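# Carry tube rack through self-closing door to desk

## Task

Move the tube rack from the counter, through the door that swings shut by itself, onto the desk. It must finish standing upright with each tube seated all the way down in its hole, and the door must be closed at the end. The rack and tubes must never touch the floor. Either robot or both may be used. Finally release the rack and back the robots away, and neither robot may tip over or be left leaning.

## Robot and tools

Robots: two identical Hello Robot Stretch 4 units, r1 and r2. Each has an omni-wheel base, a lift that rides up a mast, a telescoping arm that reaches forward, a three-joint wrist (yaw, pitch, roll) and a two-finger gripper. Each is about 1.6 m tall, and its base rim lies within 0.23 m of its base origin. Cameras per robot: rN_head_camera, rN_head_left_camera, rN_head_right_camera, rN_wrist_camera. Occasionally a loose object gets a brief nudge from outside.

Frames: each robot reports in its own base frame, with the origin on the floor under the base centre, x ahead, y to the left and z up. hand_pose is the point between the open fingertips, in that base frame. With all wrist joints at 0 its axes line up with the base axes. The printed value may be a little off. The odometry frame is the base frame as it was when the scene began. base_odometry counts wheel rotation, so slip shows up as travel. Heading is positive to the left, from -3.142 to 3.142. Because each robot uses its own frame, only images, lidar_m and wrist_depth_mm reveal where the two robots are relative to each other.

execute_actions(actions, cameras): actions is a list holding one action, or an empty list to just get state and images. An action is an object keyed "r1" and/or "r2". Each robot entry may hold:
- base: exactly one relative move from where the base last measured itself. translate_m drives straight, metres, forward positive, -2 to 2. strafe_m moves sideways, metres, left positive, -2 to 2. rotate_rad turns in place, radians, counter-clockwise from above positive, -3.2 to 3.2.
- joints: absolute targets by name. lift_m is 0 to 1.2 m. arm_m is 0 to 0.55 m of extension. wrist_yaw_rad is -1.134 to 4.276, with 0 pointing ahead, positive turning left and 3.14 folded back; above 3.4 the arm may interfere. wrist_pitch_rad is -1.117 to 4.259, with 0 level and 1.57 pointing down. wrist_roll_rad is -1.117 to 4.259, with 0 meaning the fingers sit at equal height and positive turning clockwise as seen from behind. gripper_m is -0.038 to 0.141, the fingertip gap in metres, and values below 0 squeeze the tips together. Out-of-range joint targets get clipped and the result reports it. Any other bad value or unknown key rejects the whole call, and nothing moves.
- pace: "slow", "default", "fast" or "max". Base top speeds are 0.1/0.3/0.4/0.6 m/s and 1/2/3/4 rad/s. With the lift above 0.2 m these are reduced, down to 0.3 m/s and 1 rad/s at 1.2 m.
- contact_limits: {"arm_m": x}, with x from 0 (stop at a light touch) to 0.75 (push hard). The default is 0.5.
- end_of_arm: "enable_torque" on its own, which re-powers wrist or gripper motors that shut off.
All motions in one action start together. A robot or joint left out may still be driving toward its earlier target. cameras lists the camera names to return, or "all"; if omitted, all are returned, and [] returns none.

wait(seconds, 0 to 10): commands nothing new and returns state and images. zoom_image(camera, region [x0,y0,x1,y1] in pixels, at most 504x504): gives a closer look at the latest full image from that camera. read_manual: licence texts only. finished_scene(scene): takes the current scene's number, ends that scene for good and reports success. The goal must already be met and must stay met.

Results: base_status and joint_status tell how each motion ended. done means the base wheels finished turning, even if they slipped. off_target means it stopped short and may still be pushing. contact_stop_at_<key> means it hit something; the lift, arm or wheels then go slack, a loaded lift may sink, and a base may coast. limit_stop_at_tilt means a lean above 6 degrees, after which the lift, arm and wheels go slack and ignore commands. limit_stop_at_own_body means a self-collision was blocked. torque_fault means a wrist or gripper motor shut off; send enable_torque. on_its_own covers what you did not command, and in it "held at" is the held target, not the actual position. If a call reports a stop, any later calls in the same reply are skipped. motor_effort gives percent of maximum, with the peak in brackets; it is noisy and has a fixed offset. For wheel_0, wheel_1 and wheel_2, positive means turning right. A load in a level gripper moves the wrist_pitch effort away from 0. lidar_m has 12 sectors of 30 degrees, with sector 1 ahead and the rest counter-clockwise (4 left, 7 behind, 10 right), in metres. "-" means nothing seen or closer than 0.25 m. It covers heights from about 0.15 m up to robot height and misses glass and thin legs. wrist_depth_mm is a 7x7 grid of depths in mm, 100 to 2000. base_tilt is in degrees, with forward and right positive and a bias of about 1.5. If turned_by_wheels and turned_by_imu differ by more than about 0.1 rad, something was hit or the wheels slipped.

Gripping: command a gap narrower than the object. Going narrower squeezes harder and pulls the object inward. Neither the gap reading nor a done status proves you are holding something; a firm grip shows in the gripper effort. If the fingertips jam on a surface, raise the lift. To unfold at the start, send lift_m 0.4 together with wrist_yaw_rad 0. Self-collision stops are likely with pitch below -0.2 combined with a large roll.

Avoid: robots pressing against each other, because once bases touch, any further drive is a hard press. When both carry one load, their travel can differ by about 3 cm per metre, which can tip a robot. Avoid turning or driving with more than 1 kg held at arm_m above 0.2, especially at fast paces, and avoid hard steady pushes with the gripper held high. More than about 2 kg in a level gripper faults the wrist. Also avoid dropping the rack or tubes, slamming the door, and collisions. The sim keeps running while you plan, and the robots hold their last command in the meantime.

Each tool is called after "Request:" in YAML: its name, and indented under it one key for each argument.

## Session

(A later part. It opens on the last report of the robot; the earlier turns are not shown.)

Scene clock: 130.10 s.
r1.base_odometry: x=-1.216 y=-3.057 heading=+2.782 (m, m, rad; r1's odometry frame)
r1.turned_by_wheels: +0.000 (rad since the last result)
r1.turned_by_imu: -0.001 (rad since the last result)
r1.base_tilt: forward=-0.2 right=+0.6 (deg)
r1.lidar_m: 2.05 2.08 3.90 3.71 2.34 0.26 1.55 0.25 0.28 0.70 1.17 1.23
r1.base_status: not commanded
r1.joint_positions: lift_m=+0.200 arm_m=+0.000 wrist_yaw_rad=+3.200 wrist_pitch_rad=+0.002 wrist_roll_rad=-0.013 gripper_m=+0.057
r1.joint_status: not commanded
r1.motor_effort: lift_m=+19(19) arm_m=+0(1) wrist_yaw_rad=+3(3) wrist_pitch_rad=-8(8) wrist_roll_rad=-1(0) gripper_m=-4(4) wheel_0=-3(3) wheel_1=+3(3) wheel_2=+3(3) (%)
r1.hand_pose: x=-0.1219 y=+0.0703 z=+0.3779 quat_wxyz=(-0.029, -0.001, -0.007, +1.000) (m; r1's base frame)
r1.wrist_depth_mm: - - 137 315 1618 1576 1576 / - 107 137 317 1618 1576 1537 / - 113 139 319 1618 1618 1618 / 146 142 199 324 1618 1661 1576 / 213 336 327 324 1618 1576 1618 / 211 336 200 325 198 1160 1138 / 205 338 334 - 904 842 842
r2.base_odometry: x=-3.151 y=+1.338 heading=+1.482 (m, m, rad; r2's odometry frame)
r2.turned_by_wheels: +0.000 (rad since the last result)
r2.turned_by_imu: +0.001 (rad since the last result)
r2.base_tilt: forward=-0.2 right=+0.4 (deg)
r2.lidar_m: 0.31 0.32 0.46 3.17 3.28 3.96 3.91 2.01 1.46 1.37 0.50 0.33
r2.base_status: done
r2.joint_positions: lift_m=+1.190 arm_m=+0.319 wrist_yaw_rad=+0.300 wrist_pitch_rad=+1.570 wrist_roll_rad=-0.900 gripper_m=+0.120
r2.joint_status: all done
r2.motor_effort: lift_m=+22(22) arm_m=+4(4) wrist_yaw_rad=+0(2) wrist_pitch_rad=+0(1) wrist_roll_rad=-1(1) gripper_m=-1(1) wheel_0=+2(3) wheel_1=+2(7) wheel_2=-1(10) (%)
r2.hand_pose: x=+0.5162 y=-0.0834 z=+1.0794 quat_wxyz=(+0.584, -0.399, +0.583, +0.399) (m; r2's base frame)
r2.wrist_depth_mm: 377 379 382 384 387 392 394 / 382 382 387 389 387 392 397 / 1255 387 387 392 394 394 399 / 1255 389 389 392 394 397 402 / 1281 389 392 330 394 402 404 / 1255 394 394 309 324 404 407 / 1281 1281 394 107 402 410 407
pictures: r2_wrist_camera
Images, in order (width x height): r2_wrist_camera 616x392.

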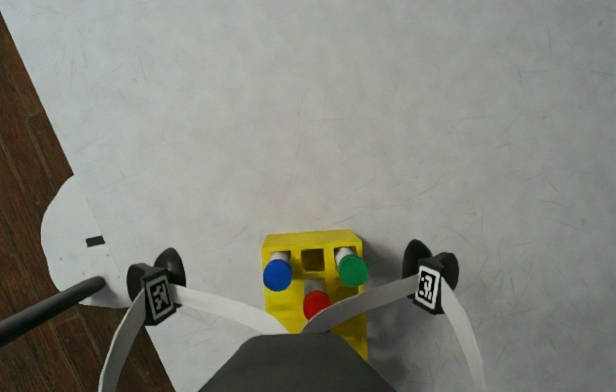

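Request:
execute_actions:
  actions:
    - {"r2":{"base":{"strafe_m":-0.064},"joints":{"arm_m":0.306}}}
  cameras: []

Request:
execute_actions:
  actions:
    - {"r2":{"joints":{"lift_m":1.11},"pace":"slow"}}
  cameras: ["r2_wrist_camera","r2_head_right_camera"]

Scene clock: 135.33 s.
r1.base_odometry: x=-1.216 y=-3.057 heading=+2.782 (m, m, rad; r1's odometry frame)
r1.turned_by_wheels: +0.000 (rad since the last result)
r1.turned_by_imu: -0.002 (rad since the last result)
r1.base_tilt: forward=-0.2 right=+0.6 (deg)
r1.lidar_m: 2.04 2.06 3.91 3.70 2.32 0.26 1.54 0.25 0.27 0.71 1.15 1.25
r1.base_status: not commanded
r1.joint_positions: lift_m=+0.200 arm_m=+0.000 wrist_yaw_rad=+3.200 wrist_pitch_rad=+0.002 wrist_roll_rad=-0.013 gripper_m=+0.057
r1.joint_status: not commanded
r1.motor_effort: lift_m=+19(19) arm_m=+0(0) wrist_yaw_rad=+3(4) wrist_pitch_rad=-8(11) wrist_roll_rad=+1(0) gripper_m=-6(5) wheel_0=-4(3) wheel_1=+3(3) wheel_2=+3(3) (%)
r1.hand_pose: x=-0.1219 y=+0.0703 z=+0.3779 quat_wxyz=(-0.029, -0.001, -0.007, +1.000) (m; r1's base frame)
r1.wrist_depth_mm: - - 137 317 1576 1537 1537 / - 107 137 317 1537 1618 1537 / - 113 139 320 1618 1576 1576 / 146 142 200 324 1576 1576 1576 / 213 334 330 325 1618 1618 1576 / 211 338 199 327 198 1160 1138 / 205 336 334 - 917 831 854
r2.base_odometry: x=-3.087 y=+1.333 heading=+1.482 (m, m, rad; r2's odometry frame)
r2.turned_by_wheels: +0.000 (rad since the last result)
r2.turned_by_imu: +0.002 (rad since the last result)
r2.base_tilt: forward=-0.1 right=+0.3 (deg)
r2.lidar_m: 0.32 0.33 0.46 3.22 3.32 3.97 3.93 1.94 1.40 1.33 0.48 0.35
r2.base_status: done
r2.joint_positions: lift_m=+1.190 arm_m=+0.307 wrist_yaw_rad=+0.300 wrist_pitch_rad=+1.570 wrist_roll_rad=-0.900 gripper_m=+0.120
r2.joint_status: all done
r2.motor_effort: lift_m=+22(22) arm_m=-4(4) wrist_yaw_rad=-1(2) wrist_pitch_rad=+0(0) wrist_roll_rad=-1(1) gripper_m=-2(1) wheel_0=+2(13) wheel_1=+0(10) wheel_2=+0(4) (%)
r2.hand_pose: x=+0.5037 y=-0.0834 z=+1.0794 quat_wxyz=(+0.584, -0.399, +0.583, +0.399) (m; r2's base frame)
r2.wrist_depth_mm: 377 379 382 384 387 392 394 / 1229 379 384 387 392 394 394 / 1255 384 387 389 392 397 399 / 1255 389 389 319 394 399 402 / 1255 389 392 320 399 402 404 / 1281 397 394 322 399 404 407 / 1281 1308 397 107 404 407 410
pictures: none
No camera images: the call's "cameras" was empty. Leave "cameras" out to get every camera's image.

Scene clock: 136.87 s.
r1.base_odometry: x=-1.216 y=-3.057 heading=+2.782 (m, m, rad; r1's odometry frame)
r1.turned_by_wheels: +0.000 (rad since the last result)
r1.turned_by_imu: -0.001 (rad since the last result)
r1.base_tilt: forward=-0.2 right=+0.6 (deg)
r1.lidar_m: 2.06 2.06 3.92 3.71 2.33 0.25 1.55 0.25 0.29 0.71 1.18 1.24
r1.base_status: not commanded
r1.joint_positions: lift_m=+0.200 arm_m=+0.000 wrist_yaw_rad=+3.200 wrist_pitch_rad=+0.002 wrist_roll_rad=-0.013 gripper_m=+0.057
r1.joint_status: not commanded
r1.motor_effort: lift_m=+19(19) arm_m=+0(0) wrist_yaw_rad=+3(3) wrist_pitch_rad=-7(8) wrist_roll_rad=+1(0) gripper_m=-5(6) wheel_0=-3(3) wheel_1=+3(3) wheel_2=+3(3) (%)
r1.hand_pose: x=-0.1219 y=+0.0703 z=+0.3779 quat_wxyz=(-0.029, -0.001, -0.007, +1.000) (m; r1's base frame)
r1.wrist_depth_mm: - - 137 319 1618 1537 1537 / - 107 137 319 1576 1576 1537 / - 113 139 320 1618 1618 1537 / 146 142 200 324 1618 1618 1576 / 213 334 330 325 1618 1576 1618 / 211 336 199 327 198 1160 1118 / 205 336 334 - 917 842 866
r2.base_odometry: x=-3.087 y=+1.333 heading=+1.482 (m, m, rad; r2's odometry frame)
r2.turned_by_wheels: +0.000 (rad since the last result)
r2.turned_by_imu: +0.001 (rad since the last result)
r2.base_tilt: forward=-0.2 right=+0.3 (deg)
r2.lidar_m: 0.31 0.33 0.44 3.25 3.36 3.95 2.05 1.95 1.38 1.33 0.46 0.34
r2.base_status: not commanded
r2.joint_positions: lift_m=+1.110 arm_m=+0.307 wrist_yaw_rad=+0.300 wrist_pitch_rad=+1.570 wrist_roll_rad=-0.900 gripper_m=+0.120
r2.joint_status: all done
r2.motor_effort: lift_m=+13(21) arm_m=-4(4) wrist_yaw_rad=+0(0) wrist_pitch_rad=+0(0) wrist_roll_rad=+0(1) gripper_m=+0(2) wheel_0=+2(2) wheel_1=+0(0) wheel_2=+0(0) (%)
r2.hand_pose: x=+0.5037 y=-0.0834 z=+1.0001 quat_wxyz=(+0.584, -0.399, +0.583, +0.399) (m; r2's base frame)
r2.wrist_depth_mm: 301 303 304 307 309 312 315 / 301 304 307 309 312 315 317 / 304 307 309 312 314 317 320 / 976 309 312 238 317 319 320 / 991 310 312 240 319 320 324 / 1008 312 240 240 241 324 325 / 1205 315 315 107 322 324 325
pictures: r2_head_right_camera, r2_wrist_camera
Images, in order (width x height): r2_head_right_camera 420x672, r2_wrist_camera 616x392.

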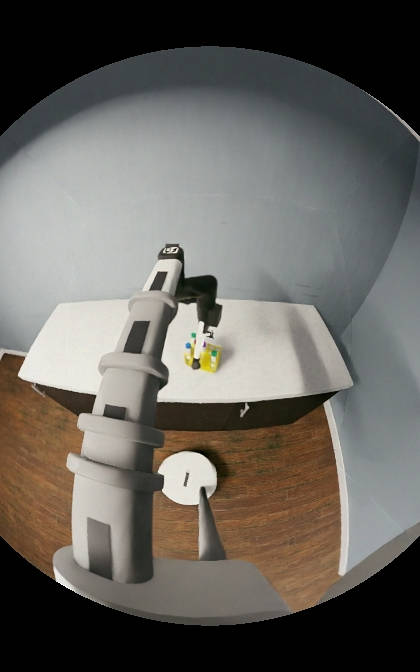

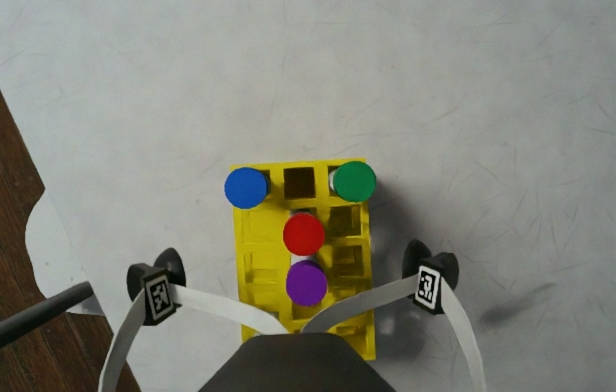

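Request:
execute_actions:
  actions:
    - {"r2":{"joints":{"lift_m":1.068},"pace":"slow"}}
  cameras: ["r2_wrist_camera"]

Request:
execute_actions:
  actions:
    - {"r2":{"joints":{"gripper_m":0.03},"pace":"slow"}}
  cameras: ["r2_wrist_camera","r2_head_right_camera"]

Scene clock: 141.43 s.
r1.base_odometry: x=-1.216 y=-3.057 heading=+2.782 (m, m, rad; r1's odometry frame)
r1.turned_by_wheels: +0.000 (rad since the last result)
r1.turned_by_imu: -0.002 (rad since the last result)
r1.base_tilt: forward=-0.2 right=+0.6 (deg)
r1.lidar_m: 2.04 2.07 3.89 3.70 2.32 0.26 1.54 0.25 0.27 0.71 1.17 1.24
r1.base_status: not commanded
r1.joint_positions: lift_m=+0.200 arm_m=+0.000 wrist_yaw_rad=+3.200 wrist_pitch_rad=+0.002 wrist_roll_rad=-0.013 gripper_m=+0.057
r1.joint_status: not commanded
r1.motor_effort: lift_m=+19(19) arm_m=+0(0) wrist_yaw_rad=+3(2) wrist_pitch_rad=-9(9) wrist_roll_rad=+1(1) gripper_m=-2(4) wheel_0=-3(3) wheel_1=+3(3) wheel_2=+3(3) (%)
r1.hand_pose: x=-0.1219 y=+0.0703 z=+0.3779 quat_wxyz=(-0.029, -0.001, -0.007, +1.000) (m; r1's base frame)
r1.wrist_depth_mm: - - 137 317 1576 1499 1537 / - 107 137 317 1576 1576 1499 / - 113 139 320 1618 1618 1537 / 146 142 199 324 1576 1576 1618 / 213 334 329 325 1661 1576 1618 / 211 334 198 325 198 1182 1138 / 205 340 334 - 917 842 842
r2.base_odometry: x=-3.087 y=+1.333 heading=+1.482 (m, m, rad; r2's odometry frame)
r2.turned_by_wheels: +0.000 (rad since the last result)
r2.turned_by_imu: +0.002 (rad since the last result)
r2.base_tilt: forward=-0.3 right=+0.5 (deg)
r2.lidar_m: 0.31 0.33 0.44 3.25 3.37 3.92 2.04 1.95 1.38 1.31 0.48 0.35
r2.base_status: not commanded
r2.joint_positions: lift_m=+1.068 arm_m=+0.307 wrist_yaw_rad=+0.300 wrist_pitch_rad=+1.570 wrist_roll_rad=-0.900 gripper_m=+0.120
r2.joint_status: all done
r2.motor_effort: lift_m=+13(13) arm_m=-4(4) wrist_yaw_rad=+0(2) wrist_pitch_rad=+0(0) wrist_roll_rad=-1(1) gripper_m=+1(2) wheel_0=+1(2) wheel_1=+1(0) wheel_2=+0(0) (%)
r2.hand_pose: x=+0.5037 y=-0.0834 z=+0.9581 quat_wxyz=(+0.584, -0.399, +0.583, +0.399) (m; r2's base frame)
r2.wrist_depth_mm: 260 263 264 266 268 271 272 / 263 264 266 268 270 273 274 / 265 266 268 270 273 274 276 / 266 268 193 197 274 277 279 / 268 268 268 196 276 278 281 / 788 270 235 156 225 279 282 / 1182 273 274 107 279 282 285
pictures: r2_wrist_camera
Images, in order (width x height): r2_wrist_camera 616x392.

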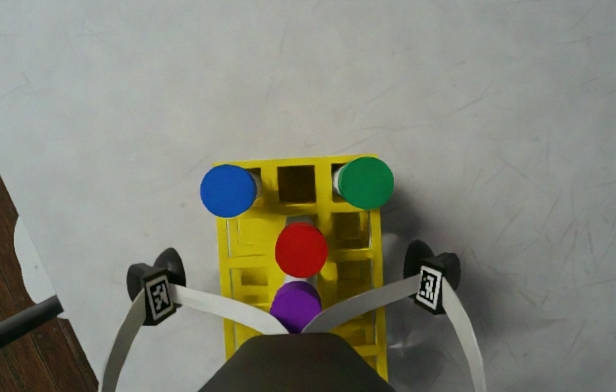

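Scene clock: 145.10 s.
r1.base_odometry: x=-1.216 y=-3.057 heading=+2.782 (m, m, rad; r1's odometry frame)
r1.turned_by_wheels: +0.000 (rad since the last result)
r1.turned_by_imu: -0.001 (rad since the last result)
r1.base_tilt: forward=-0.2 right=+0.6 (deg)
r1.lidar_m: 2.04 2.05 3.88 3.71 2.31 0.25 1.54 0.25 0.29 0.71 1.16 1.22
r1.base_status: not commanded
r1.joint_positions: lift_m=+0.200 arm_m=+0.000 wrist_yaw_rad=+3.200 wrist_pitch_rad=+0.002 wrist_roll_rad=-0.013 gripper_m=+0.057
r1.joint_status: not commanded
r1.motor_effort: lift_m=+19(19) arm_m=+0(0) wrist_yaw_rad=+4(3) wrist_pitch_rad=-8(10) wrist_roll_rad=+1(0) gripper_m=-3(3) wheel_0=-3(3) wheel_1=+3(3) wheel_2=+3(3) (%)
r1.hand_pose: x=-0.1219 y=+0.0703 z=+0.3779 quat_wxyz=(-0.029, -0.001, -0.007, +1.000) (m; r1's base frame)
r1.wrist_depth_mm: - - 138 317 1537 1576 1537 / - 107 137 317 1576 1576 1576 / - 113 139 319 1576 1576 1537 / 146 142 200 322 1618 1618 1576 / 213 334 329 324 1661 1618 1618 / 210 336 199 325 198 1160 1160 / 206 338 334 - 917 842 854
r2.base_odometry: x=-3.087 y=+1.333 heading=+1.482 (m, m, rad; r2's odometry frame)
r2.turned_by_wheels: +0.000 (rad since the last result)
r2.turned_by_imu: +0.001 (rad since the last result)
r2.base_tilt: forward=-0.2 right=+0.3 (deg)
r2.lidar_m: 0.32 0.33 0.46 3.25 3.34 3.95 2.05 1.95 1.39 1.33 0.47 0.33
r2.base_status: not commanded
r2.joint_positions: lift_m=+1.068 arm_m=+0.307 wrist_yaw_rad=+0.300 wrist_pitch_rad=+1.570 wrist_roll_rad=-0.900 gripper_m=+0.031
r2.joint_status: all done
r2.motor_effort: lift_m=+13(13) arm_m=-4(4) wrist_yaw_rad=+0(2) wrist_pitch_rad=-1(1) wrist_roll_rad=-1(1) gripper_m=-29(27) wheel_0=+1(2) wheel_1=+0(0) wheel_2=+0(0) (%)
r2.hand_pose: x=+0.5037 y=-0.0835 z=+0.9581 quat_wxyz=(+0.584, -0.399, +0.583, +0.399) (m; r2's base frame)
r2.wrist_depth_mm: 262 263 264 267 268 271 272 / 262 265 266 267 270 272 274 / 264 266 268 270 272 274 276 / 266 267 185 193 273 277 278 / 268 270 265 193 274 278 279 / 798 270 195 154 193 278 281 / 1160 273 274 107 279 283 283
pictures: r2_head_right_camera, r2_wrist_camera
Images, in order (width x height): r2_head_right_camera 420x672, r2_wrist_camera 616x392.

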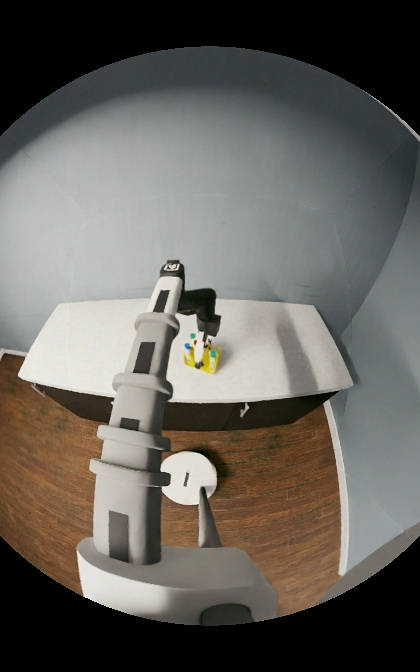

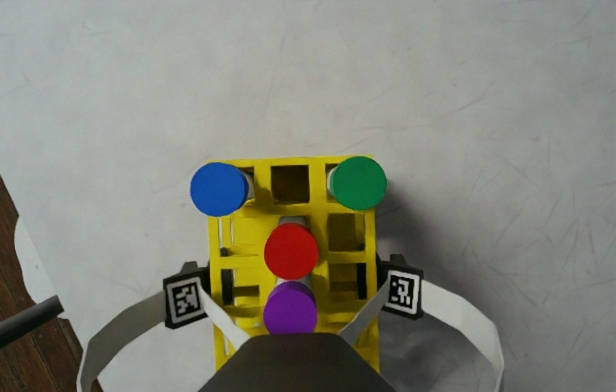

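Request:
execute_actions:
  actions:
    - {"r2":{"joints":{"lift_m":1.13},"pace":"slow"}}
  cameras: ["r2_wrist_camera"]

Request:
execute_actions:
  actions:
    - {"r2":{"base":{"translate_m":-0.5},"joints":{"arm_m":0.1},"pace":"slow"}}
  cameras: ["r2_wrist_camera","r2_head_left_camera"]

Scene clock: 148.80 s.
r1.base_odometry: x=-1.216 y=-3.057 heading=+2.782 (m, m, rad; r1's odometry frame)
r1.turned_by_wheels: +0.000 (rad since the last result)
r1.turned_by_imu: -0.001 (rad since the last result)
r1.base_tilt: forward=-0.1 right=+0.6 (deg)
r1.lidar_m: 2.06 2.06 3.91 3.69 2.34 0.25 1.55 0.25 0.27 0.68 1.17 1.21
r1.base_status: not commanded
r1.joint_positions: lift_m=+0.200 arm_m=+0.000 wrist_yaw_rad=+3.200 wrist_pitch_rad=+0.002 wrist_roll_rad=-0.013 gripper_m=+0.057
r1.joint_status: not commanded
r1.motor_effort: lift_m=+19(19) arm_m=+0(0) wrist_yaw_rad=+2(3) wrist_pitch_rad=-9(7) wrist_roll_rad=+0(0) gripper_m=-3(2) wheel_0=-3(3) wheel_1=+3(3) wheel_2=+3(2) (%)
r1.hand_pose: x=-0.1219 y=+0.0703 z=+0.3779 quat_wxyz=(-0.029, -0.001, -0.007, +1.000) (m; r1's base frame)
r1.wrist_depth_mm: - - 137 317 1576 1537 1576 / - 107 137 319 1576 1576 1576 / - 113 139 317 1618 1576 1576 / 146 141 200 324 1618 1576 1618 / 213 334 329 325 1618 1618 1576 / 211 336 200 325 198 1160 1138 / 206 336 336 - 917 842 842
r2.base_odometry: x=-3.087 y=+1.333 heading=+1.482 (m, m, rad; r2's odometry frame)
r2.turned_by_wheels: +0.000 (rad since the last result)
r2.turned_by_imu: +0.001 (rad since the last result)
r2.base_tilt: forward=-0.2 right=+0.4 (deg)
r2.lidar_m: 0.31 0.35 0.46 3.23 3.35 3.94 2.07 1.93 1.41 1.34 0.46 0.34
r2.base_status: not commanded
r2.joint_positions: lift_m=+1.130 arm_m=+0.307 wrist_yaw_rad=+0.300 wrist_pitch_rad=+1.570 wrist_roll_rad=-0.900 gripper_m=+0.031
r2.joint_status: all done
r2.motor_effort: lift_m=+23(24) arm_m=-4(4) wrist_yaw_rad=+0(0) wrist_pitch_rad=+0(1) wrist_roll_rad=-1(1) gripper_m=-26(27) wheel_0=+2(2) wheel_1=+0(0) wheel_2=+0(0) (%)
r2.hand_pose: x=+0.5037 y=-0.0835 z=+1.0193 quat_wxyz=(+0.584, -0.399, +0.583, +0.399) (m; r2's base frame)
r2.wrist_depth_mm: 319 322 324 325 329 332 334 / 322 324 325 327 330 334 336 / 325 325 327 330 334 334 338 / 1182 329 186 193 334 336 340 / 1008 329 266 193 336 340 343 / 1025 330 194 154 192 340 345 / 1229 336 334 107 342 345 347
pictures: r2_wrist_camera
Images, in order (width x height): r2_wrist_camera 616x392.

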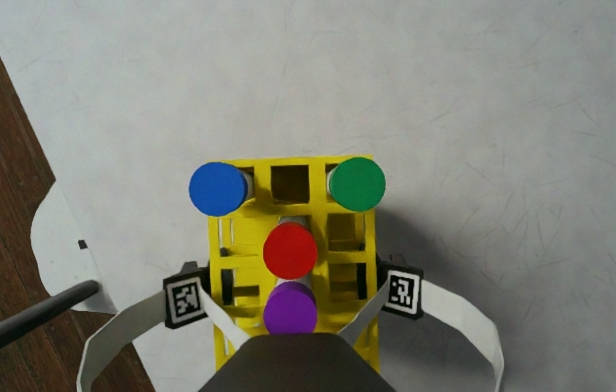

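Scene clock: 155.10 s.
r1.base_odometry: x=-1.216 y=-3.057 heading=+2.782 (m, m, rad; r1's odometry frame)
r1.turned_by_wheels: +0.000 (rad since the last result)
r1.turned_by_imu: -0.003 (rad since the last result)
r1.base_tilt: forward=-0.2 right=+0.6 (deg)
r1.lidar_m: 1.59 1.57 3.91 3.70 2.34 0.25 1.54 0.25 0.28 0.71 1.16 1.22
r1.base_status: not commanded
r1.joint_positions: lift_m=+0.200 arm_m=+0.000 wrist_yaw_rad=+3.200 wrist_pitch_rad=+0.002 wrist_roll_rad=-0.013 gripper_m=+0.057
r1.joint_status: not commanded
r1.motor_effort: lift_m=+19(19) arm_m=+1(0) wrist_yaw_rad=+2(2) wrist_pitch_rad=-9(9) wrist_roll_rad=-2(1) gripper_m=-2(3) wheel_0=-3(3) wheel_1=+3(3) wheel_2=+3(3) (%)
r1.hand_pose: x=-0.1219 y=+0.0703 z=+0.3779 quat_wxyz=(-0.029, -0.001, -0.007, +1.000) (m; r1's base frame)
r1.wrist_depth_mm: - - 137 317 1576 1576 1576 / - 107 137 319 1576 1576 1576 / - 113 139 319 1618 1576 1618 / 146 142 200 322 1661 1576 1576 / 213 332 329 324 1661 1618 1618 / 211 336 200 325 198 1182 1160 / 205 338 332 - 917 842 854
r2.base_odometry: x=-3.132 y=+0.835 heading=+1.482 (m, m, rad; r2's odometry frame)
r2.turned_by_wheels: +0.000 (rad since the last result)
r2.turned_by_imu: +0.004 (rad since the last result)
r2.base_tilt: forward=-0.3 right=+0.3 (deg)
r2.lidar_m: 0.82 0.85 1.16 3.23 3.36 3.42 1.60 1.58 1.41 1.32 1.40 0.86
r2.base_status: done
r2.joint_positions: lift_m=+1.130 arm_m=+0.101 wrist_yaw_rad=+0.300 wrist_pitch_rad=+1.570 wrist_roll_rad=-0.900 gripper_m=+0.031
r2.joint_status: all done
r2.motor_effort: lift_m=+23(23) arm_m=-4(5) wrist_yaw_rad=-3(1) wrist_pitch_rad=+0(1) wrist_roll_rad=+0(1) gripper_m=-26(30) wheel_0=-2(4) wheel_1=-3(6) wheel_2=+3(8) (%)
r2.hand_pose: x=+0.2977 y=-0.0835 z=+1.0193 quat_wxyz=(+0.584, -0.399, +0.583, +0.399) (m; r2's base frame)
r2.wrist_depth_mm: 1182 1182 1205 1205 1229 904 676 / 1182 1205 1205 1205 1229 976 723 / 1205 1205 1205 1229 1229 1229 798 / 1205 1008 158 193 1255 1229 866 / 1229 1025 266 192 1229 1255 960 / 1205 634 195 156 193 1255 1060 / 1229 1255 1229 107 1255 1281 1281
pictures: r2_head_left_camera, r2_wrist_camera
Images, in order (width x height): r2_head_left_camera 420x672, r2_wrist_camera 616x392.

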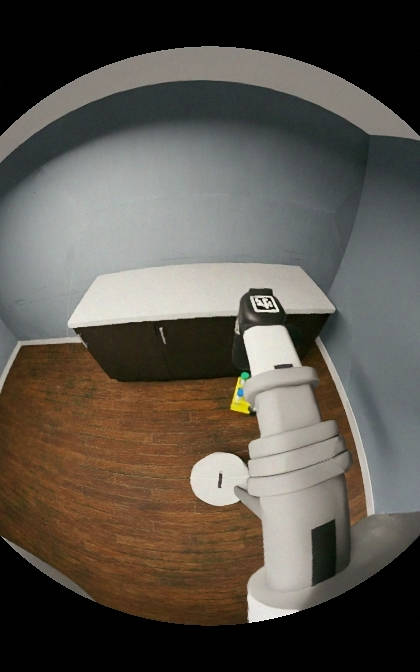

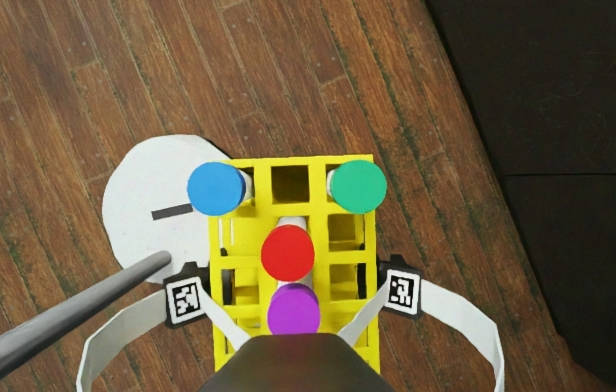

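Request:
execute_actions:
  actions:
    - {"r2":{"base":{"translate_m":-0.7},"joints":{"arm_m":0.03,"lift_m":1.02}}}
  cameras: []

Request:
execute_actions:
  actions:
    - {"r2":{"base":{"strafe_m":-0.36}}}
  cameras: []

Request:
execute_actions:
  actions:
    - {"r2":{"base":{"rotate_rad":-2.25},"pace":"slow"}}
  cameras: []

Request:
execute_actions:
  actions:
    - {"r2":{"base":{"translate_m":0.6}}}
  cameras: ["r2_wrist_camera","r2_head_left_camera","r2_head_right_camera"]

Scene clock: 162.27 s.
r1.base_odometry: x=-1.216 y=-3.057 heading=+2.782 (m, m, rad; r1's odometry frame)
r1.turned_by_wheels: +0.000 (rad since the last result)
r1.turned_by_imu: -0.003 (rad since the last result)
r1.base_tilt: forward=-0.1 right=+0.6 (deg)
r1.lidar_m: 2.56 0.89 3.93 3.71 2.31 0.26 1.55 0.25 0.27 0.71 1.18 1.23
r1.base_status: not commanded
r1.joint_positions: lift_m=+0.200 arm_m=+0.000 wrist_yaw_rad=+3.200 wrist_pitch_rad=+0.002 wrist_roll_rad=-0.013 gripper_m=+0.057
r1.joint_status: not commanded
r1.motor_effort: lift_m=+19(19) arm_m=+0(0) wrist_yaw_rad=+4(2) wrist_pitch_rad=-9(9) wrist_roll_rad=-1(1) gripper_m=-3(3) wheel_0=-3(4) wheel_1=+3(3) wheel_2=+3(3) (%)
r1.hand_pose: x=-0.1219 y=+0.0703 z=+0.3779 quat_wxyz=(-0.029, -0.001, -0.007, +1.000) (m; r1's base frame)
r1.wrist_depth_mm: - - 137 317 1537 1576 1576 / - 107 137 319 1576 1576 1576 / - 113 139 319 1618 1576 1537 / 146 141 200 322 1618 1618 1576 / 213 336 329 325 1661 1576 1618 / 210 338 199 325 198 1182 1160 / 205 338 334 - 904 831 842
r2.base_odometry: x=-3.194 y=+0.138 heading=+1.481 (m, m, rad; r2's odometry frame)
r2.turned_by_wheels: +0.000 (rad since the last result)
r2.turned_by_imu: +0.005 (rad since the last result)
r2.base_tilt: forward=-0.3 right=+0.3 (deg)
r2.lidar_m: 1.51 1.56 3.03 3.22 3.34 2.67 2.55 0.91 1.73 1.34 1.38 1.59
r2.base_status: done
r2.joint_positions: lift_m=+1.020 arm_m=+0.031 wrist_yaw_rad=+0.300 wrist_pitch_rad=+1.570 wrist_roll_rad=-0.900 gripper_m=+0.031
r2.joint_status: all done
r2.motor_effort: lift_m=+15(21) arm_m=-4(5) wrist_yaw_rad=+1(0) wrist_pitch_rad=+0(0) wrist_roll_rad=-1(1) gripper_m=-28(30) wheel_0=-1(8) wheel_1=-2(8) wheel_2=+0(11) (%)
r2.hand_pose: x=+0.2277 y=-0.0835 z=+0.9100 quat_wxyz=(+0.584, -0.399, +0.583, +0.399) (m; r2's base frame)
r2.wrist_depth_mm: 1078 1098 1098 1098 1118 1118 1138 / 1098 1098 1098 1098 1118 1118 1138 / 1098 1118 891 1118 1118 1138 1138 / 1098 904 155 193 1138 1138 1160 / 1118 904 266 193 1138 1138 1160 / 1098 508 195 156 193 1160 1182 / 397 1138 1118 107 1160 1160 1182
pictures: none
No camera images: the call's "cameras" was empty. Leave "cameras" out to get every camera's image.

Scene clock: 164.80 s.
r1.base_odometry: x=-1.216 y=-3.057 heading=+2.782 (m, m, rad; r1's odometry frame)
r1.turned_by_wheels: +0.000 (rad since the last result)
r1.turned_by_imu: -0.001 (rad since the last result)
r1.base_tilt: forward=-0.1 right=+0.7 (deg)
r1.lidar_m: 0.82 0.85 3.92 3.68 2.32 0.26 1.55 0.25 0.27 0.70 1.16 1.23
r1.base_status: not commanded
r1.joint_positions: lift_m=+0.200 arm_m=+0.000 wrist_yaw_rad=+3.200 wrist_pitch_rad=+0.002 wrist_roll_rad=-0.013 gripper_m=+0.057
r1.joint_status: not commanded
r1.motor_effort: lift_m=+19(19) arm_m=+0(0) wrist_yaw_rad=+2(4) wrist_pitch_rad=-8(10) wrist_roll_rad=+0(1) gripper_m=-2(3) wheel_0=-3(3) wheel_1=+3(3) wheel_2=+3(3) (%)
r1.hand_pose: x=-0.1219 y=+0.0703 z=+0.3779 quat_wxyz=(-0.029, -0.001, -0.007, +1.000) (m; r1's base frame)
r1.wrist_depth_mm: - - 137 317 1576 1576 1576 / - 107 137 319 1618 1618 1576 / - 113 139 320 1618 1576 1618 / 146 142 200 322 1618 1618 1618 / 213 334 329 324 1618 1618 1576 / 211 336 199 325 198 1160 1138 / 206 336 334 - 917 842 842
r2.base_odometry: x=-2.836 y=+0.105 heading=+1.481 (m, m, rad; r2's odometry frame)
r2.turned_by_wheels: +0.000 (rad since the last result)
r2.turned_by_imu: +0.001 (rad since the last result)
r2.base_tilt: forward=-0.3 right=+0.4 (deg)
r2.lidar_m: 1.50 1.58 3.05 3.59 3.67 2.68 0.82 0.91 3.56 0.97 1.02 1.40
r2.base_status: done
r2.joint_positions: lift_m=+1.020 arm_m=+0.031 wrist_yaw_rad=+0.300 wrist_pitch_rad=+1.570 wrist_roll_rad=-0.900 gripper_m=+0.031
r2.joint_status: not commanded
r2.motor_effort: lift_m=+15(15) arm_m=-4(4) wrist_yaw_rad=-2(1) wrist_pitch_rad=-1(0) wrist_roll_rad=-1(1) gripper_m=-28(30) wheel_0=+1(11) wheel_1=-1(11) wheel_2=+0(2) (%)
r2.hand_pose: x=+0.2277 y=-0.0835 z=+0.9100 quat_wxyz=(+0.584, -0.399, +0.583, +0.399) (m; r2's base frame)
r2.wrist_depth_mm: 1060 1098 1118 1098 1118 1118 1160 / 1098 1098 1118 1118 1118 1118 1138 / 1098 1098 904 1118 1138 1138 1138 / 1078 904 153 193 1160 1160 1160 / 1098 917 266 191 1138 1138 1160 / 1118 508 195 159 192 1160 1160 / 397 1118 1138 108 1138 1160 1160
pictures: none
No camera images: the call's "cameras" was empty. Leave "cameras" out to get every camera's image.

Scene clock: 168.33 s.
r1.base_odometry: x=-1.216 y=-3.057 heading=+2.782 (m, m, rad; r1's odometry frame)
r1.turned_by_wheels: +0.000 (rad since the last result)
r1.turned_by_imu: -0.001 (rad since the last result)
r1.base_tilt: forward=-0.1 right=+0.6 (deg)
r1.lidar_m: 0.75 0.87 3.89 3.71 2.32 0.26 1.54 0.25 0.29 0.71 1.16 1.23
r1.base_status: not commanded
r1.joint_positions: lift_m=+0.200 arm_m=+0.000 wrist_yaw_rad=+3.200 wrist_pitch_rad=+0.002 wrist_roll_rad=-0.013 gripper_m=+0.057
r1.joint_status: not commanded
r1.motor_effort: lift_m=+19(19) arm_m=+0(1) wrist_yaw_rad=+1(4) wrist_pitch_rad=-9(8) wrist_roll_rad=+1(0) gripper_m=-4(4) wheel_0=-3(3) wheel_1=+3(3) wheel_2=+3(3) (%)
r1.hand_pose: x=-0.1219 y=+0.0703 z=+0.3779 quat_wxyz=(-0.029, -0.001, -0.007, +1.000) (m; r1's base frame)
r1.wrist_depth_mm: - - 137 317 1618 1576 1576 / - 107 137 317 1618 1576 1537 / - 113 139 320 1661 1618 1618 / 146 142 200 324 1618 1576 1576 / 213 334 329 324 1618 1618 1576 / 210 338 200 327 198 1160 1138 / 205 338 334 - 917 842 831
r2.base_odometry: x=-2.836 y=+0.105 heading=-0.768 (m, m, rad; r2's odometry frame)
r2.turned_by_wheels: -2.249 (rad since the last result)
r2.turned_by_imu: -2.301 (rad since the last result)
r2.base_tilt: forward=-0.1 right=+0.3 (deg)
r2.lidar_m: 1.52 0.97 1.00 1.23 1.53 1.54 1.89 3.57 3.61 2.86 0.80 0.80
r2.base_status: done
r2.joint_positions: lift_m=+1.020 arm_m=+0.031 wrist_yaw_rad=+0.300 wrist_pitch_rad=+1.570 wrist_roll_rad=-0.900 gripper_m=+0.031
r2.joint_status: not commanded
r2.motor_effort: lift_m=+15(15) arm_m=-4(4) wrist_yaw_rad=-2(0) wrist_pitch_rad=+0(0) wrist_roll_rad=-1(1) gripper_m=-28(29) wheel_0=+4(7) wheel_1=+6(8) wheel_2=+3(5) (%)
r2.hand_pose: x=+0.2277 y=-0.0835 z=+0.9100 quat_wxyz=(+0.584, -0.399, +0.583, +0.399) (m; r2's base frame)
r2.wrist_depth_mm: 1098 1078 1098 1118 1118 1098 1138 / 1078 1098 1118 1118 1118 1138 1138 / 1098 1098 904 1098 1118 1138 1138 / 1098 891 181 193 1118 1160 1160 / 1118 917 265 153 1138 1138 1160 / 1118 508 195 158 192 991 960 / 397 1118 1138 107 1160 1008 778
pictures: none
No camera images: the call's "cameras" was empty. Leave "cameras" out to get every camera's image.

Scene clock: 171.80 s.
r1.base_odometry: x=-1.216 y=-3.057 heading=+2.782 (m, m, rad; r1's odometry frame)
r1.turned_by_wheels: +0.000 (rad since the last result)
r1.turned_by_imu: -0.001 (rad since the last result)
r1.base_tilt: forward=-0.1 right=+0.6 (deg)
r1.lidar_m: 0.58 2.63 3.90 3.71 2.33 0.26 1.54 0.25 0.28 0.70 0.55 0.52
r1.base_status: not commanded
r1.joint_positions: lift_m=+0.200 arm_m=+0.000 wrist_yaw_rad=+3.200 wrist_pitch_rad=+0.002 wrist_roll_rad=-0.013 gripper_m=+0.057
r1.joint_status: not commanded
r1.motor_effort: lift_m=+19(19) arm_m=+0(0) wrist_yaw_rad=+2(3) wrist_pitch_rad=-10(9) wrist_roll_rad=+0(0) gripper_m=-3(4) wheel_0=-3(3) wheel_1=+3(3) wheel_2=+3(3) (%)
r1.hand_pose: x=-0.1219 y=+0.0703 z=+0.3779 quat_wxyz=(-0.029, -0.001, -0.007, +1.000) (m; r1's base frame)
r1.wrist_depth_mm: - - 137 315 1576 1576 1576 / - 107 137 317 1576 1537 1576 / - 113 139 319 1618 1618 1576 / 146 141 200 324 1618 1618 1576 / 213 336 330 325 1618 1618 1576 / 211 336 200 327 198 1182 1138 / 205 338 334 - 917 842 842
r2.base_odometry: x=-2.404 y=-0.311 heading=-0.767 (m, m, rad; r2's odometry frame)
r2.turned_by_wheels: +0.000 (rad since the last result)
r2.turned_by_imu: -0.001 (rad since the last result)
r2.base_tilt: forward=-0.2 right=+0.5 (deg)
r2.lidar_m: 1.07 4.66 0.52 0.68 1.33 1.94 2.40 4.02 3.84 0.52 0.51 0.81
r2.base_status: done
r2.joint_positions: lift_m=+1.020 arm_m=+0.031 wrist_yaw_rad=+0.300 wrist_pitch_rad=+1.570 wrist_roll_rad=-0.900 gripper_m=+0.031
r2.joint_status: not commanded
r2.motor_effort: lift_m=+15(15) arm_m=-4(4) wrist_yaw_rad=-2(2) wrist_pitch_rad=+0(0) wrist_roll_rad=-1(1) gripper_m=-31(28) wheel_0=+3(4) wheel_1=+3(7) wheel_2=+0(10) (%)
r2.hand_pose: x=+0.2276 y=-0.0835 z=+0.9100 quat_wxyz=(+0.584, -0.399, +0.583, +0.399) (m; r2's base frame)
r2.wrist_depth_mm: 1098 1078 1118 1118 1098 1118 1138 / 1098 1098 1098 1118 1138 1138 1138 / 1098 1098 917 1118 1138 1138 1138 / 1098 904 181 193 1118 1138 1042 / 1118 917 266 194 1160 1160 946 / 1118 508 195 157 192 1008 854 / 397 1118 1138 107 1160 960 788
pictures: r2_head_left_camera, r2_head_right_camera, r2_wrist_camera
Images, in order (width x height): r2_head_left_camera 420x672, r2_head_right_camera 420x672, r2_wrist_camera 616x392.

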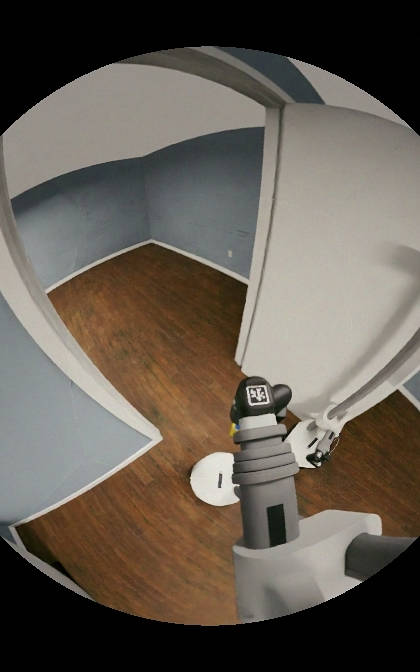

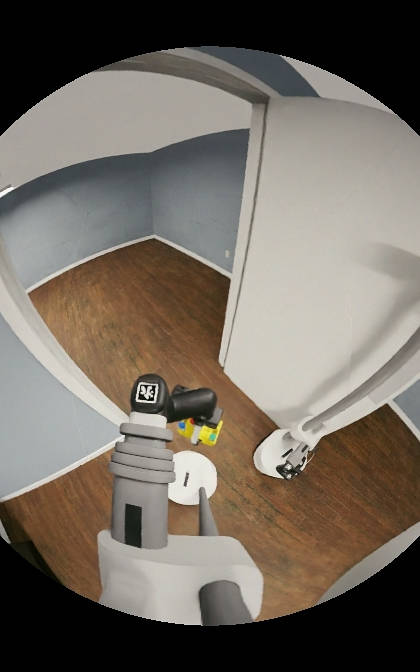

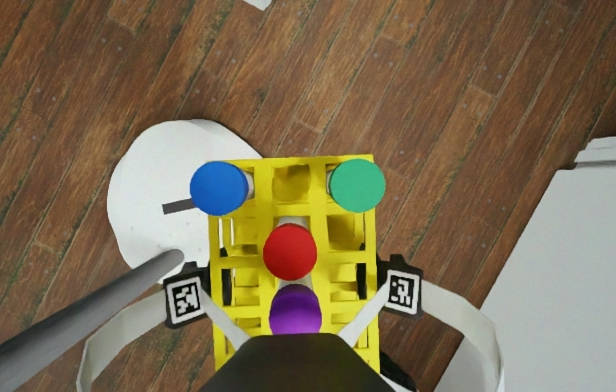

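Request:
execute_actions:
  actions:
    - {"r2":{"base":{"rotate_rad":0.7},"pace":"slow"}}
  cameras: []

Request:
execute_actions:
  actions:
    - {"r2":{"base":{"translate_m":0.2},"pace":"slow"}}
  cameras: []

Request:
execute_actions:
  actions:
    - {"r2":{"base":{"strafe_m":-0.22},"pace":"slow"}}
  cameras: ["r2_head_left_camera","r2_head_right_camera"]

Scene clock: 176.87 s.
r1.base_odometry: x=-1.216 y=-3.057 heading=+2.782 (m, m, rad; r1's odometry frame)
r1.turned_by_wheels: +0.000 (rad since the last result)
r1.turned_by_imu: -0.002 (rad since the last result)
r1.base_tilt: forward=-0.2 right=+0.6 (deg)
r1.lidar_m: 0.55 2.63 3.90 3.70 2.33 0.26 1.56 0.25 0.27 0.71 0.72 0.51
r1.base_status: not commanded
r1.joint_positions: lift_m=+0.200 arm_m=+0.000 wrist_yaw_rad=+3.200 wrist_pitch_rad=+0.002 wrist_roll_rad=-0.013 gripper_m=+0.057
r1.joint_status: not commanded
r1.motor_effort: lift_m=+19(19) arm_m=+0(1) wrist_yaw_rad=+5(2) wrist_pitch_rad=-7(8) wrist_roll_rad=+1(0) gripper_m=-4(3) wheel_0=-3(3) wheel_1=+3(3) wheel_2=+3(3) (%)
r1.hand_pose: x=-0.1219 y=+0.0703 z=+0.3779 quat_wxyz=(-0.029, -0.001, -0.007, +1.000) (m; r1's base frame)
r1.wrist_depth_mm: - - 137 317 1576 1576 1576 / - 107 137 319 1576 1576 1537 / - 113 139 319 1661 1618 1576 / 146 142 199 324 1661 1618 1537 / 215 334 330 325 1618 1618 1618 / 211 338 199 324 198 1182 1138 / 204 340 334 - 917 831 842
r2.base_odometry: x=-2.404 y=-0.311 heading=-0.068 (m, m, rad; r2's odometry frame)
r2.turned_by_wheels: +0.699 (rad since the last result)
r2.turned_by_imu: +0.718 (rad since the last result)
r2.base_tilt: forward=-0.3 right=+0.3 (deg)
r2.lidar_m: 0.55 0.53 0.77 1.93 2.01 3.66 4.18 3.09 0.49 0.63 0.87 3.07
r2.base_status: done
r2.joint_positions: lift_m=+1.020 arm_m=+0.031 wrist_yaw_rad=+0.300 wrist_pitch_rad=+1.570 wrist_roll_rad=-0.900 gripper_m=+0.031
r2.joint_status: not commanded
r2.motor_effort: lift_m=+15(15) arm_m=-4(4) wrist_yaw_rad=-2(0) wrist_pitch_rad=-1(1) wrist_roll_rad=-1(1) gripper_m=-29(25) wheel_0=-3(8) wheel_1=-4(7) wheel_2=-3(6) (%)
r2.hand_pose: x=+0.2277 y=-0.0835 z=+0.9100 quat_wxyz=(+0.584, -0.399, +0.583, +0.399) (m; r2's base frame)
r2.wrist_depth_mm: 1078 1098 1098 1098 788 1138 1118 / 1098 1078 1118 1118 1118 1118 1138 / 1098 1098 904 1118 1138 1138 1160 / 1098 917 181 194 1138 1160 1160 / 1118 917 266 193 1118 1160 1160 / 1118 512 195 155 192 1160 1160 / 397 1118 1118 107 1160 1182 1182
pictures: none
No camera images: the call's "cameras" was empty. Leave "cameras" out to get every camera's image.

Scene clock: 180.13 s.
r1.base_odometry: x=-1.216 y=-3.057 heading=+2.782 (m, m, rad; r1's odometry frame)
r1.turned_by_wheels: +0.000 (rad since the last result)
r1.turned_by_imu: -0.001 (rad since the last result)
r1.base_tilt: forward=-0.2 right=+0.6 (deg)
r1.lidar_m: 2.56 2.62 3.90 3.70 2.31 0.26 1.54 0.25 0.28 0.68 0.65 0.62
r1.base_status: not commanded
r1.joint_positions: lift_m=+0.200 arm_m=+0.000 wrist_yaw_rad=+3.200 wrist_pitch_rad=+0.002 wrist_roll_rad=-0.013 gripper_m=+0.057
r1.joint_status: not commanded
r1.motor_effort: lift_m=+19(19) arm_m=+0(1) wrist_yaw_rad=+2(3) wrist_pitch_rad=-9(10) wrist_roll_rad=-1(0) gripper_m=-4(3) wheel_0=-3(3) wheel_1=+3(3) wheel_2=+3(3) (%)
r1.hand_pose: x=-0.1219 y=+0.0703 z=+0.3779 quat_wxyz=(-0.029, -0.001, -0.007, +1.000) (m; r1's base frame)
r1.wrist_depth_mm: - - 137 317 1618 1576 1576 / - 107 137 319 1576 1576 1618 / - 113 139 319 1576 1576 1576 / 146 142 199 322 1618 1618 1576 / 213 334 329 325 1618 1576 1576 / 210 338 200 329 198 1160 1138 / 205 338 334 - 904 831 854
r2.base_odometry: x=-2.205 y=-0.324 heading=-0.068 (m, m, rad; r2's odometry frame)
r2.turned_by_wheels: +0.000 (rad since the last result)
r2.turned_by_imu: +0.001 (rad since the last result)
r2.base_tilt: forward=-0.2 right=+0.4 (deg)
r2.lidar_m: 0.39 0.34 0.49 1.38 2.00 2.77 - 0.65 0.61 0.82 0.87 3.07
r2.base_status: done
r2.joint_positions: lift_m=+1.020 arm_m=+0.031 wrist_yaw_rad=+0.300 wrist_pitch_rad=+1.570 wrist_roll_rad=-0.900 gripper_m=+0.031
r2.joint_status: not commanded
r2.motor_effort: lift_m=+15(15) arm_m=-4(4) wrist_yaw_rad=-1(2) wrist_pitch_rad=-1(0) wrist_roll_rad=-1(1) gripper_m=-29(29) wheel_0=+2(4) wheel_1=+3(6) wheel_2=-1(7) (%)
r2.hand_pose: x=+0.2277 y=-0.0835 z=+0.9100 quat_wxyz=(+0.584, -0.399, +0.583, +0.399) (m; r2's base frame)
r2.wrist_depth_mm: 1078 1098 1098 564 521 1118 1138 / 1098 1098 1118 976 1118 1138 1138 / 1078 1098 917 1118 1138 1138 1138 / 1098 904 157 193 1118 1138 1138 / 1098 917 266 193 1118 1160 1160 / 1118 508 195 158 193 1160 1182 / 397 1118 1138 107 1160 1160 1182
pictures: none
No camera images: the call's "cameras" was empty. Leave "cameras" out to get every camera's image.

Scene clock: 183.47 s.
r1.base_odometry: x=-1.216 y=-3.057 heading=+2.782 (m, m, rad; r1's odometry frame)
r1.turned_by_wheels: +0.000 (rad since the last result)
r1.turned_by_imu: -0.001 (rad since the last result)
r1.base_tilt: forward=-0.1 right=+0.6 (deg)
r1.lidar_m: 2.57 2.62 3.91 3.70 2.35 0.25 1.54 0.25 0.28 0.70 0.47 0.48
r1.base_status: not commanded
r1.joint_positions: lift_m=+0.200 arm_m=+0.000 wrist_yaw_rad=+3.200 wrist_pitch_rad=+0.002 wrist_roll_rad=-0.013 gripper_m=+0.057
r1.joint_status: not commanded
r1.motor_effort: lift_m=+19(19) arm_m=+0(0) wrist_yaw_rad=+3(3) wrist_pitch_rad=-11(8) wrist_roll_rad=+2(0) gripper_m=-3(3) wheel_0=-3(3) wheel_1=+3(3) wheel_2=+3(3) (%)
r1.hand_pose: x=-0.1219 y=+0.0703 z=+0.3779 quat_wxyz=(-0.029, -0.001, -0.007, +1.000) (m; r1's base frame)
r1.wrist_depth_mm: - - 137 317 1618 1537 1537 / - 107 137 317 1618 1576 1576 / - 113 139 319 1576 1576 1618 / 146 142 200 322 1618 1618 1537 / 213 334 329 325 1618 1618 1618 / 211 336 199 325 198 1160 1138 / 205 338 332 - 931 831 842
r2.base_odometry: x=-2.220 y=-0.544 heading=-0.067 (m, m, rad; r2's odometry frame)
r2.turned_by_wheels: +0.000 (rad since the last result)
r2.turned_by_imu: +0.002 (rad since the last result)
r2.base_tilt: forward=-0.2 right=+0.4 (deg)
r2.lidar_m: 4.47 0.47 0.48 1.39 2.26 3.96 - 0.47 0.51 0.59 0.65 2.79
r2.base_status: done
r2.joint_positions: lift_m=+1.020 arm_m=+0.031 wrist_yaw_rad=+0.300 wrist_pitch_rad=+1.570 wrist_roll_rad=-0.900 gripper_m=+0.031
r2.joint_status: not commanded
r2.motor_effort: lift_m=+14(15) arm_m=-4(4) wrist_yaw_rad=+0(2) wrist_pitch_rad=+0(1) wrist_roll_rad=-1(1) gripper_m=-29(29) wheel_0=+4(10) wheel_1=-2(8) wheel_2=+1(3) (%)
r2.hand_pose: x=+0.2277 y=-0.0835 z=+0.9100 quat_wxyz=(+0.584, -0.399, +0.583, +0.399) (m; r2's base frame)
r2.wrist_depth_mm: 1078 1078 1098 1118 1098 1118 1138 / 1098 1078 1098 1098 1118 1138 1138 / 1078 1098 904 1138 1138 1138 1138 / 1118 904 189 193 1138 1138 1138 / 1098 904 266 193 1138 1160 1160 / 1118 508 194 158 193 1160 1182 / 397 1078 1118 107 1118 1138 1182
pictures: r2_head_left_camera, r2_head_right_camera
Images, in order (width x height): r2_head_left_camera 420x672, r2_head_right_camera 420x672.

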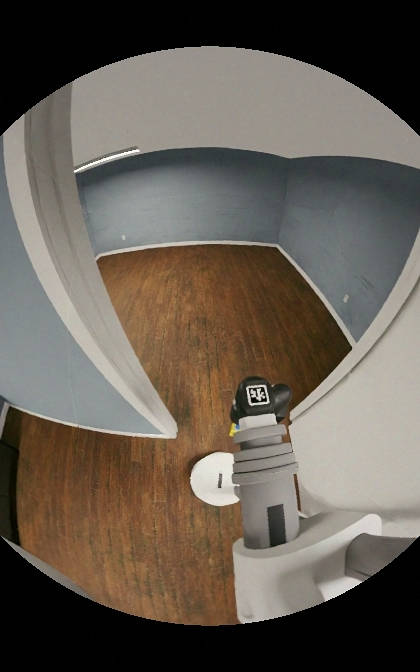

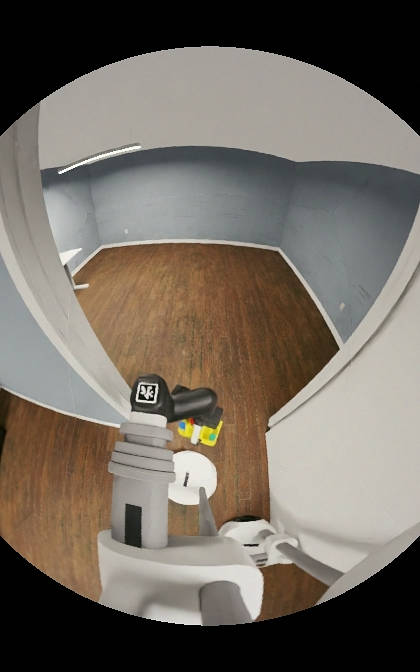

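Request:
execute_actions:
  actions:
    - {"r2":{"base":{"translate_m":1.35}}}
  cameras: ["r2_head_left_camera","r2_head_right_camera"]

Scene clock: 190.60 s.
r1.base_odometry: x=-1.216 y=-3.057 heading=+2.782 (m, m, rad; r1's odometry frame)
r1.turned_by_wheels: +0.000 (rad since the last result)
r1.turned_by_imu: -0.003 (rad since the last result)
r1.base_tilt: forward=-0.2 right=+0.7 (deg)
r1.lidar_m: 2.56 2.63 3.91 3.70 2.34 0.25 1.54 0.25 0.28 0.70 1.17 1.23
r1.base_status: not commanded
r1.joint_positions: lift_m=+0.200 arm_m=+0.000 wrist_yaw_rad=+3.200 wrist_pitch_rad=+0.002 wrist_roll_rad=-0.013 gripper_m=+0.057
r1.joint_status: not commanded
r1.motor_effort: lift_m=+19(19) arm_m=+0(0) wrist_yaw_rad=+3(2) wrist_pitch_rad=-10(8) wrist_roll_rad=-2(0) gripper_m=-3(2) wheel_0=-3(3) wheel_1=+3(3) wheel_2=+3(3) (%)
r1.hand_pose: x=-0.1219 y=+0.0703 z=+0.3779 quat_wxyz=(-0.029, -0.001, -0.007, +1.000) (m; r1's base frame)
r1.wrist_depth_mm: - - 137 317 1576 1537 1537 / - 107 137 319 1576 1618 1618 / - 113 139 320 1618 1576 1576 / 146 141 200 322 1618 1576 1618 / 213 336 330 325 1618 1576 1576 / 210 334 199 327 198 1182 1138 / 205 340 334 - 904 842 854
r2.base_odometry: x=-0.873 y=-0.634 heading=-0.067 (m, m, rad; r2's odometry frame)
r2.turned_by_wheels: +0.000 (rad since the last result)
r2.turned_by_imu: -0.002 (rad since the last result)
r2.base_tilt: forward=-0.3 right=+0.4 (deg)
r2.lidar_m: 3.12 3.24 2.10 1.99 1.23 0.92 1.73 1.07 1.20 1.91 2.00 2.72
r2.base_status: done
r2.joint_positions: lift_m=+1.020 arm_m=+0.031 wrist_yaw_rad=+0.300 wrist_pitch_rad=+1.570 wrist_roll_rad=-0.900 gripper_m=+0.031
r2.joint_status: not commanded
r2.motor_effort: lift_m=+15(15) arm_m=-4(4) wrist_yaw_rad=-2(3) wrist_pitch_rad=+0(1) wrist_roll_rad=+0(1) gripper_m=-25(27) wheel_0=+1(11) wheel_1=+3(8) wheel_2=-1(13) (%)
r2.hand_pose: x=+0.2277 y=-0.0835 z=+0.9100 quat_wxyz=(+0.584, -0.399, +0.583, +0.399) (m; r2's base frame)
r2.wrist_depth_mm: 1078 1078 1078 1098 1118 1118 1138 / 1098 1098 1098 1098 1118 1118 1138 / 1078 1098 904 1118 1118 1138 1160 / 1098 891 148 193 1138 1138 1160 / 1118 904 266 191 1138 1138 1160 / 1118 508 195 160 193 1138 1160 / 399 1118 1138 107 1160 1160 1160
pictures: r2_head_left_camera, r2_head_right_camera
Images, in order (width x height): r2_head_left_camera 420x672, r2_head_right_camera 420x672.

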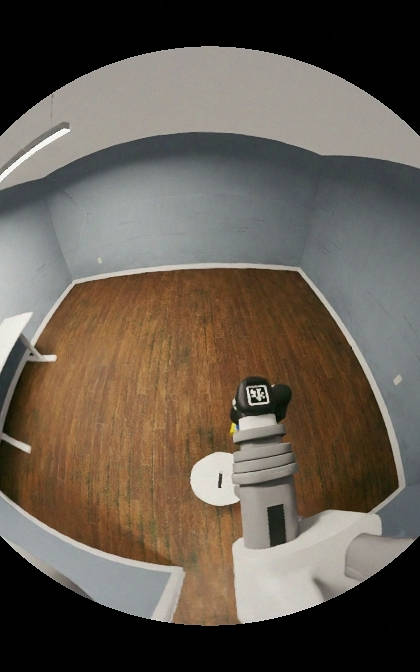

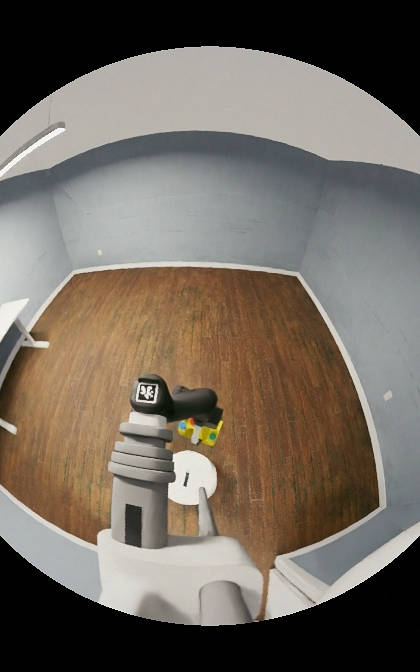

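Request:
execute_actions:
  actions:
    - {"r1":{"base":{"strafe_m":-0.9},"pace":"slow"},"r2":{"base":{"translate_m":0.7}}}
  cameras: ["r1_head_left_camera","r1_head_right_camera"]

Request:
execute_actions:
  actions:
    - {"r2":{"base":{"rotate_rad":1.54},"pace":"slow"}}
  cameras: ["r2_head_left_camera","r2_head_right_camera"]

action 0: r1: "base": strafe_m = -0.9 would last too long for one action: at the pace "slow" strafe_m can be at most 0.78 in either direction: name a faster pace, or command the rest in another action

Scene clock: 196.60 s.
r1.base_odometry: x=-1.216 y=-3.057 heading=+2.782 (m, m, rad; r1's odometry frame)
r1.turned_by_wheels: +0.000 (rad since the last result)
r1.turned_by_imu: -0.002 (rad since the last result)
r1.base_tilt: forward=-0.2 right=+0.6 (deg)
r1.lidar_m: 2.56 2.61 3.90 3.69 2.33 0.25 1.54 0.25 0.27 0.71 1.18 1.23
r1.base_status: not commanded
r1.joint_positions: lift_m=+0.200 arm_m=+0.000 wrist_yaw_rad=+3.200 wrist_pitch_rad=+0.002 wrist_roll_rad=-0.013 gripper_m=+0.057
r1.joint_status: not commanded
r1.motor_effort: lift_m=+19(19) arm_m=+0(0) wrist_yaw_rad=+2(4) wrist_pitch_rad=-8(8) wrist_roll_rad=-2(1) gripper_m=-6(2) wheel_0=-3(3) wheel_1=+3(3) wheel_2=+3(3) (%)
r1.hand_pose: x=-0.1219 y=+0.0703 z=+0.3779 quat_wxyz=(-0.029, -0.001, -0.007, +1.000) (m; r1's base frame)
r1.wrist_depth_mm: - - 137 317 1618 1576 1537 / - 107 137 317 1576 1576 1537 / - 113 139 319 1618 1576 1576 / 146 142 199 322 1618 1576 1618 / 213 332 330 325 1618 1576 1576 / 211 336 199 327 198 1160 1160 / 205 336 334 - 904 831 854
r2.base_odometry: x=-0.873 y=-0.634 heading=+1.472 (m, m, rad; r2's odometry frame)
r2.turned_by_wheels: +1.539 (rad since the last result)
r2.turned_by_imu: +1.578 (rad since the last result)
r2.base_tilt: forward=-0.2 right=+0.3 (deg)
r2.lidar_m: 1.97 1.23 0.91 1.71 1.08 1.20 1.93 1.99 2.69 3.11 3.22 2.08
r2.base_status: done
r2.joint_positions: lift_m=+1.020 arm_m=+0.031 wrist_yaw_rad=+0.300 wrist_pitch_rad=+1.570 wrist_roll_rad=-0.900 gripper_m=+0.031
r2.joint_status: not commanded
r2.motor_effort: lift_m=+15(15) arm_m=-4(4) wrist_yaw_rad=-1(3) wrist_pitch_rad=-1(1) wrist_roll_rad=+0(1) gripper_m=-26(30) wheel_0=-3(8) wheel_1=-3(7) wheel_2=-2(5) (%)
r2.hand_pose: x=+0.2277 y=-0.0835 z=+0.9100 quat_wxyz=(+0.584, -0.399, +0.583, +0.399) (m; r2's base frame)
r2.wrist_depth_mm: 1078 1078 1098 1118 1098 1118 1118 / 1098 1078 1098 1118 1118 1138 1118 / 1098 1098 891 1118 1138 1138 1138 / 1098 904 154 193 1138 1138 1160 / 1118 904 266 193 1138 1138 1160 / 1118 512 195 160 193 1160 1182 / 399 1138 1138 107 1160 1182 1160
pictures: r2_head_left_camera, r2_head_right_camera
Images, in order (width x height): r2_head_left_camera 420x672, r2_head_right_camera 420x672.

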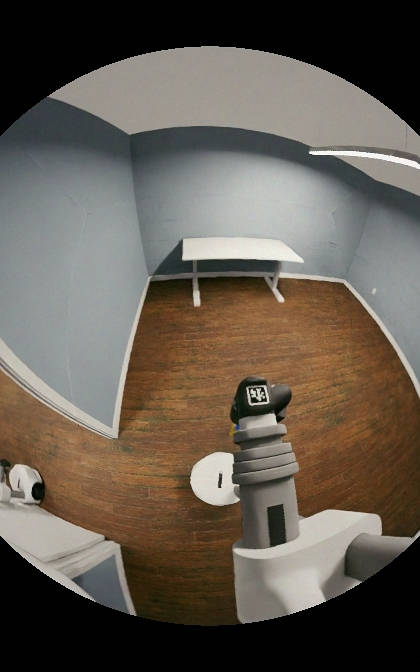

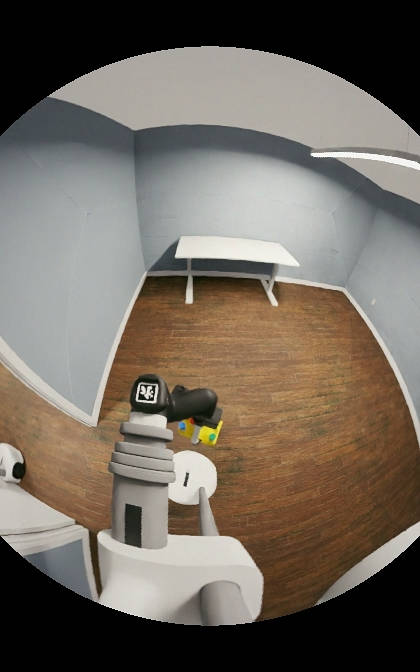

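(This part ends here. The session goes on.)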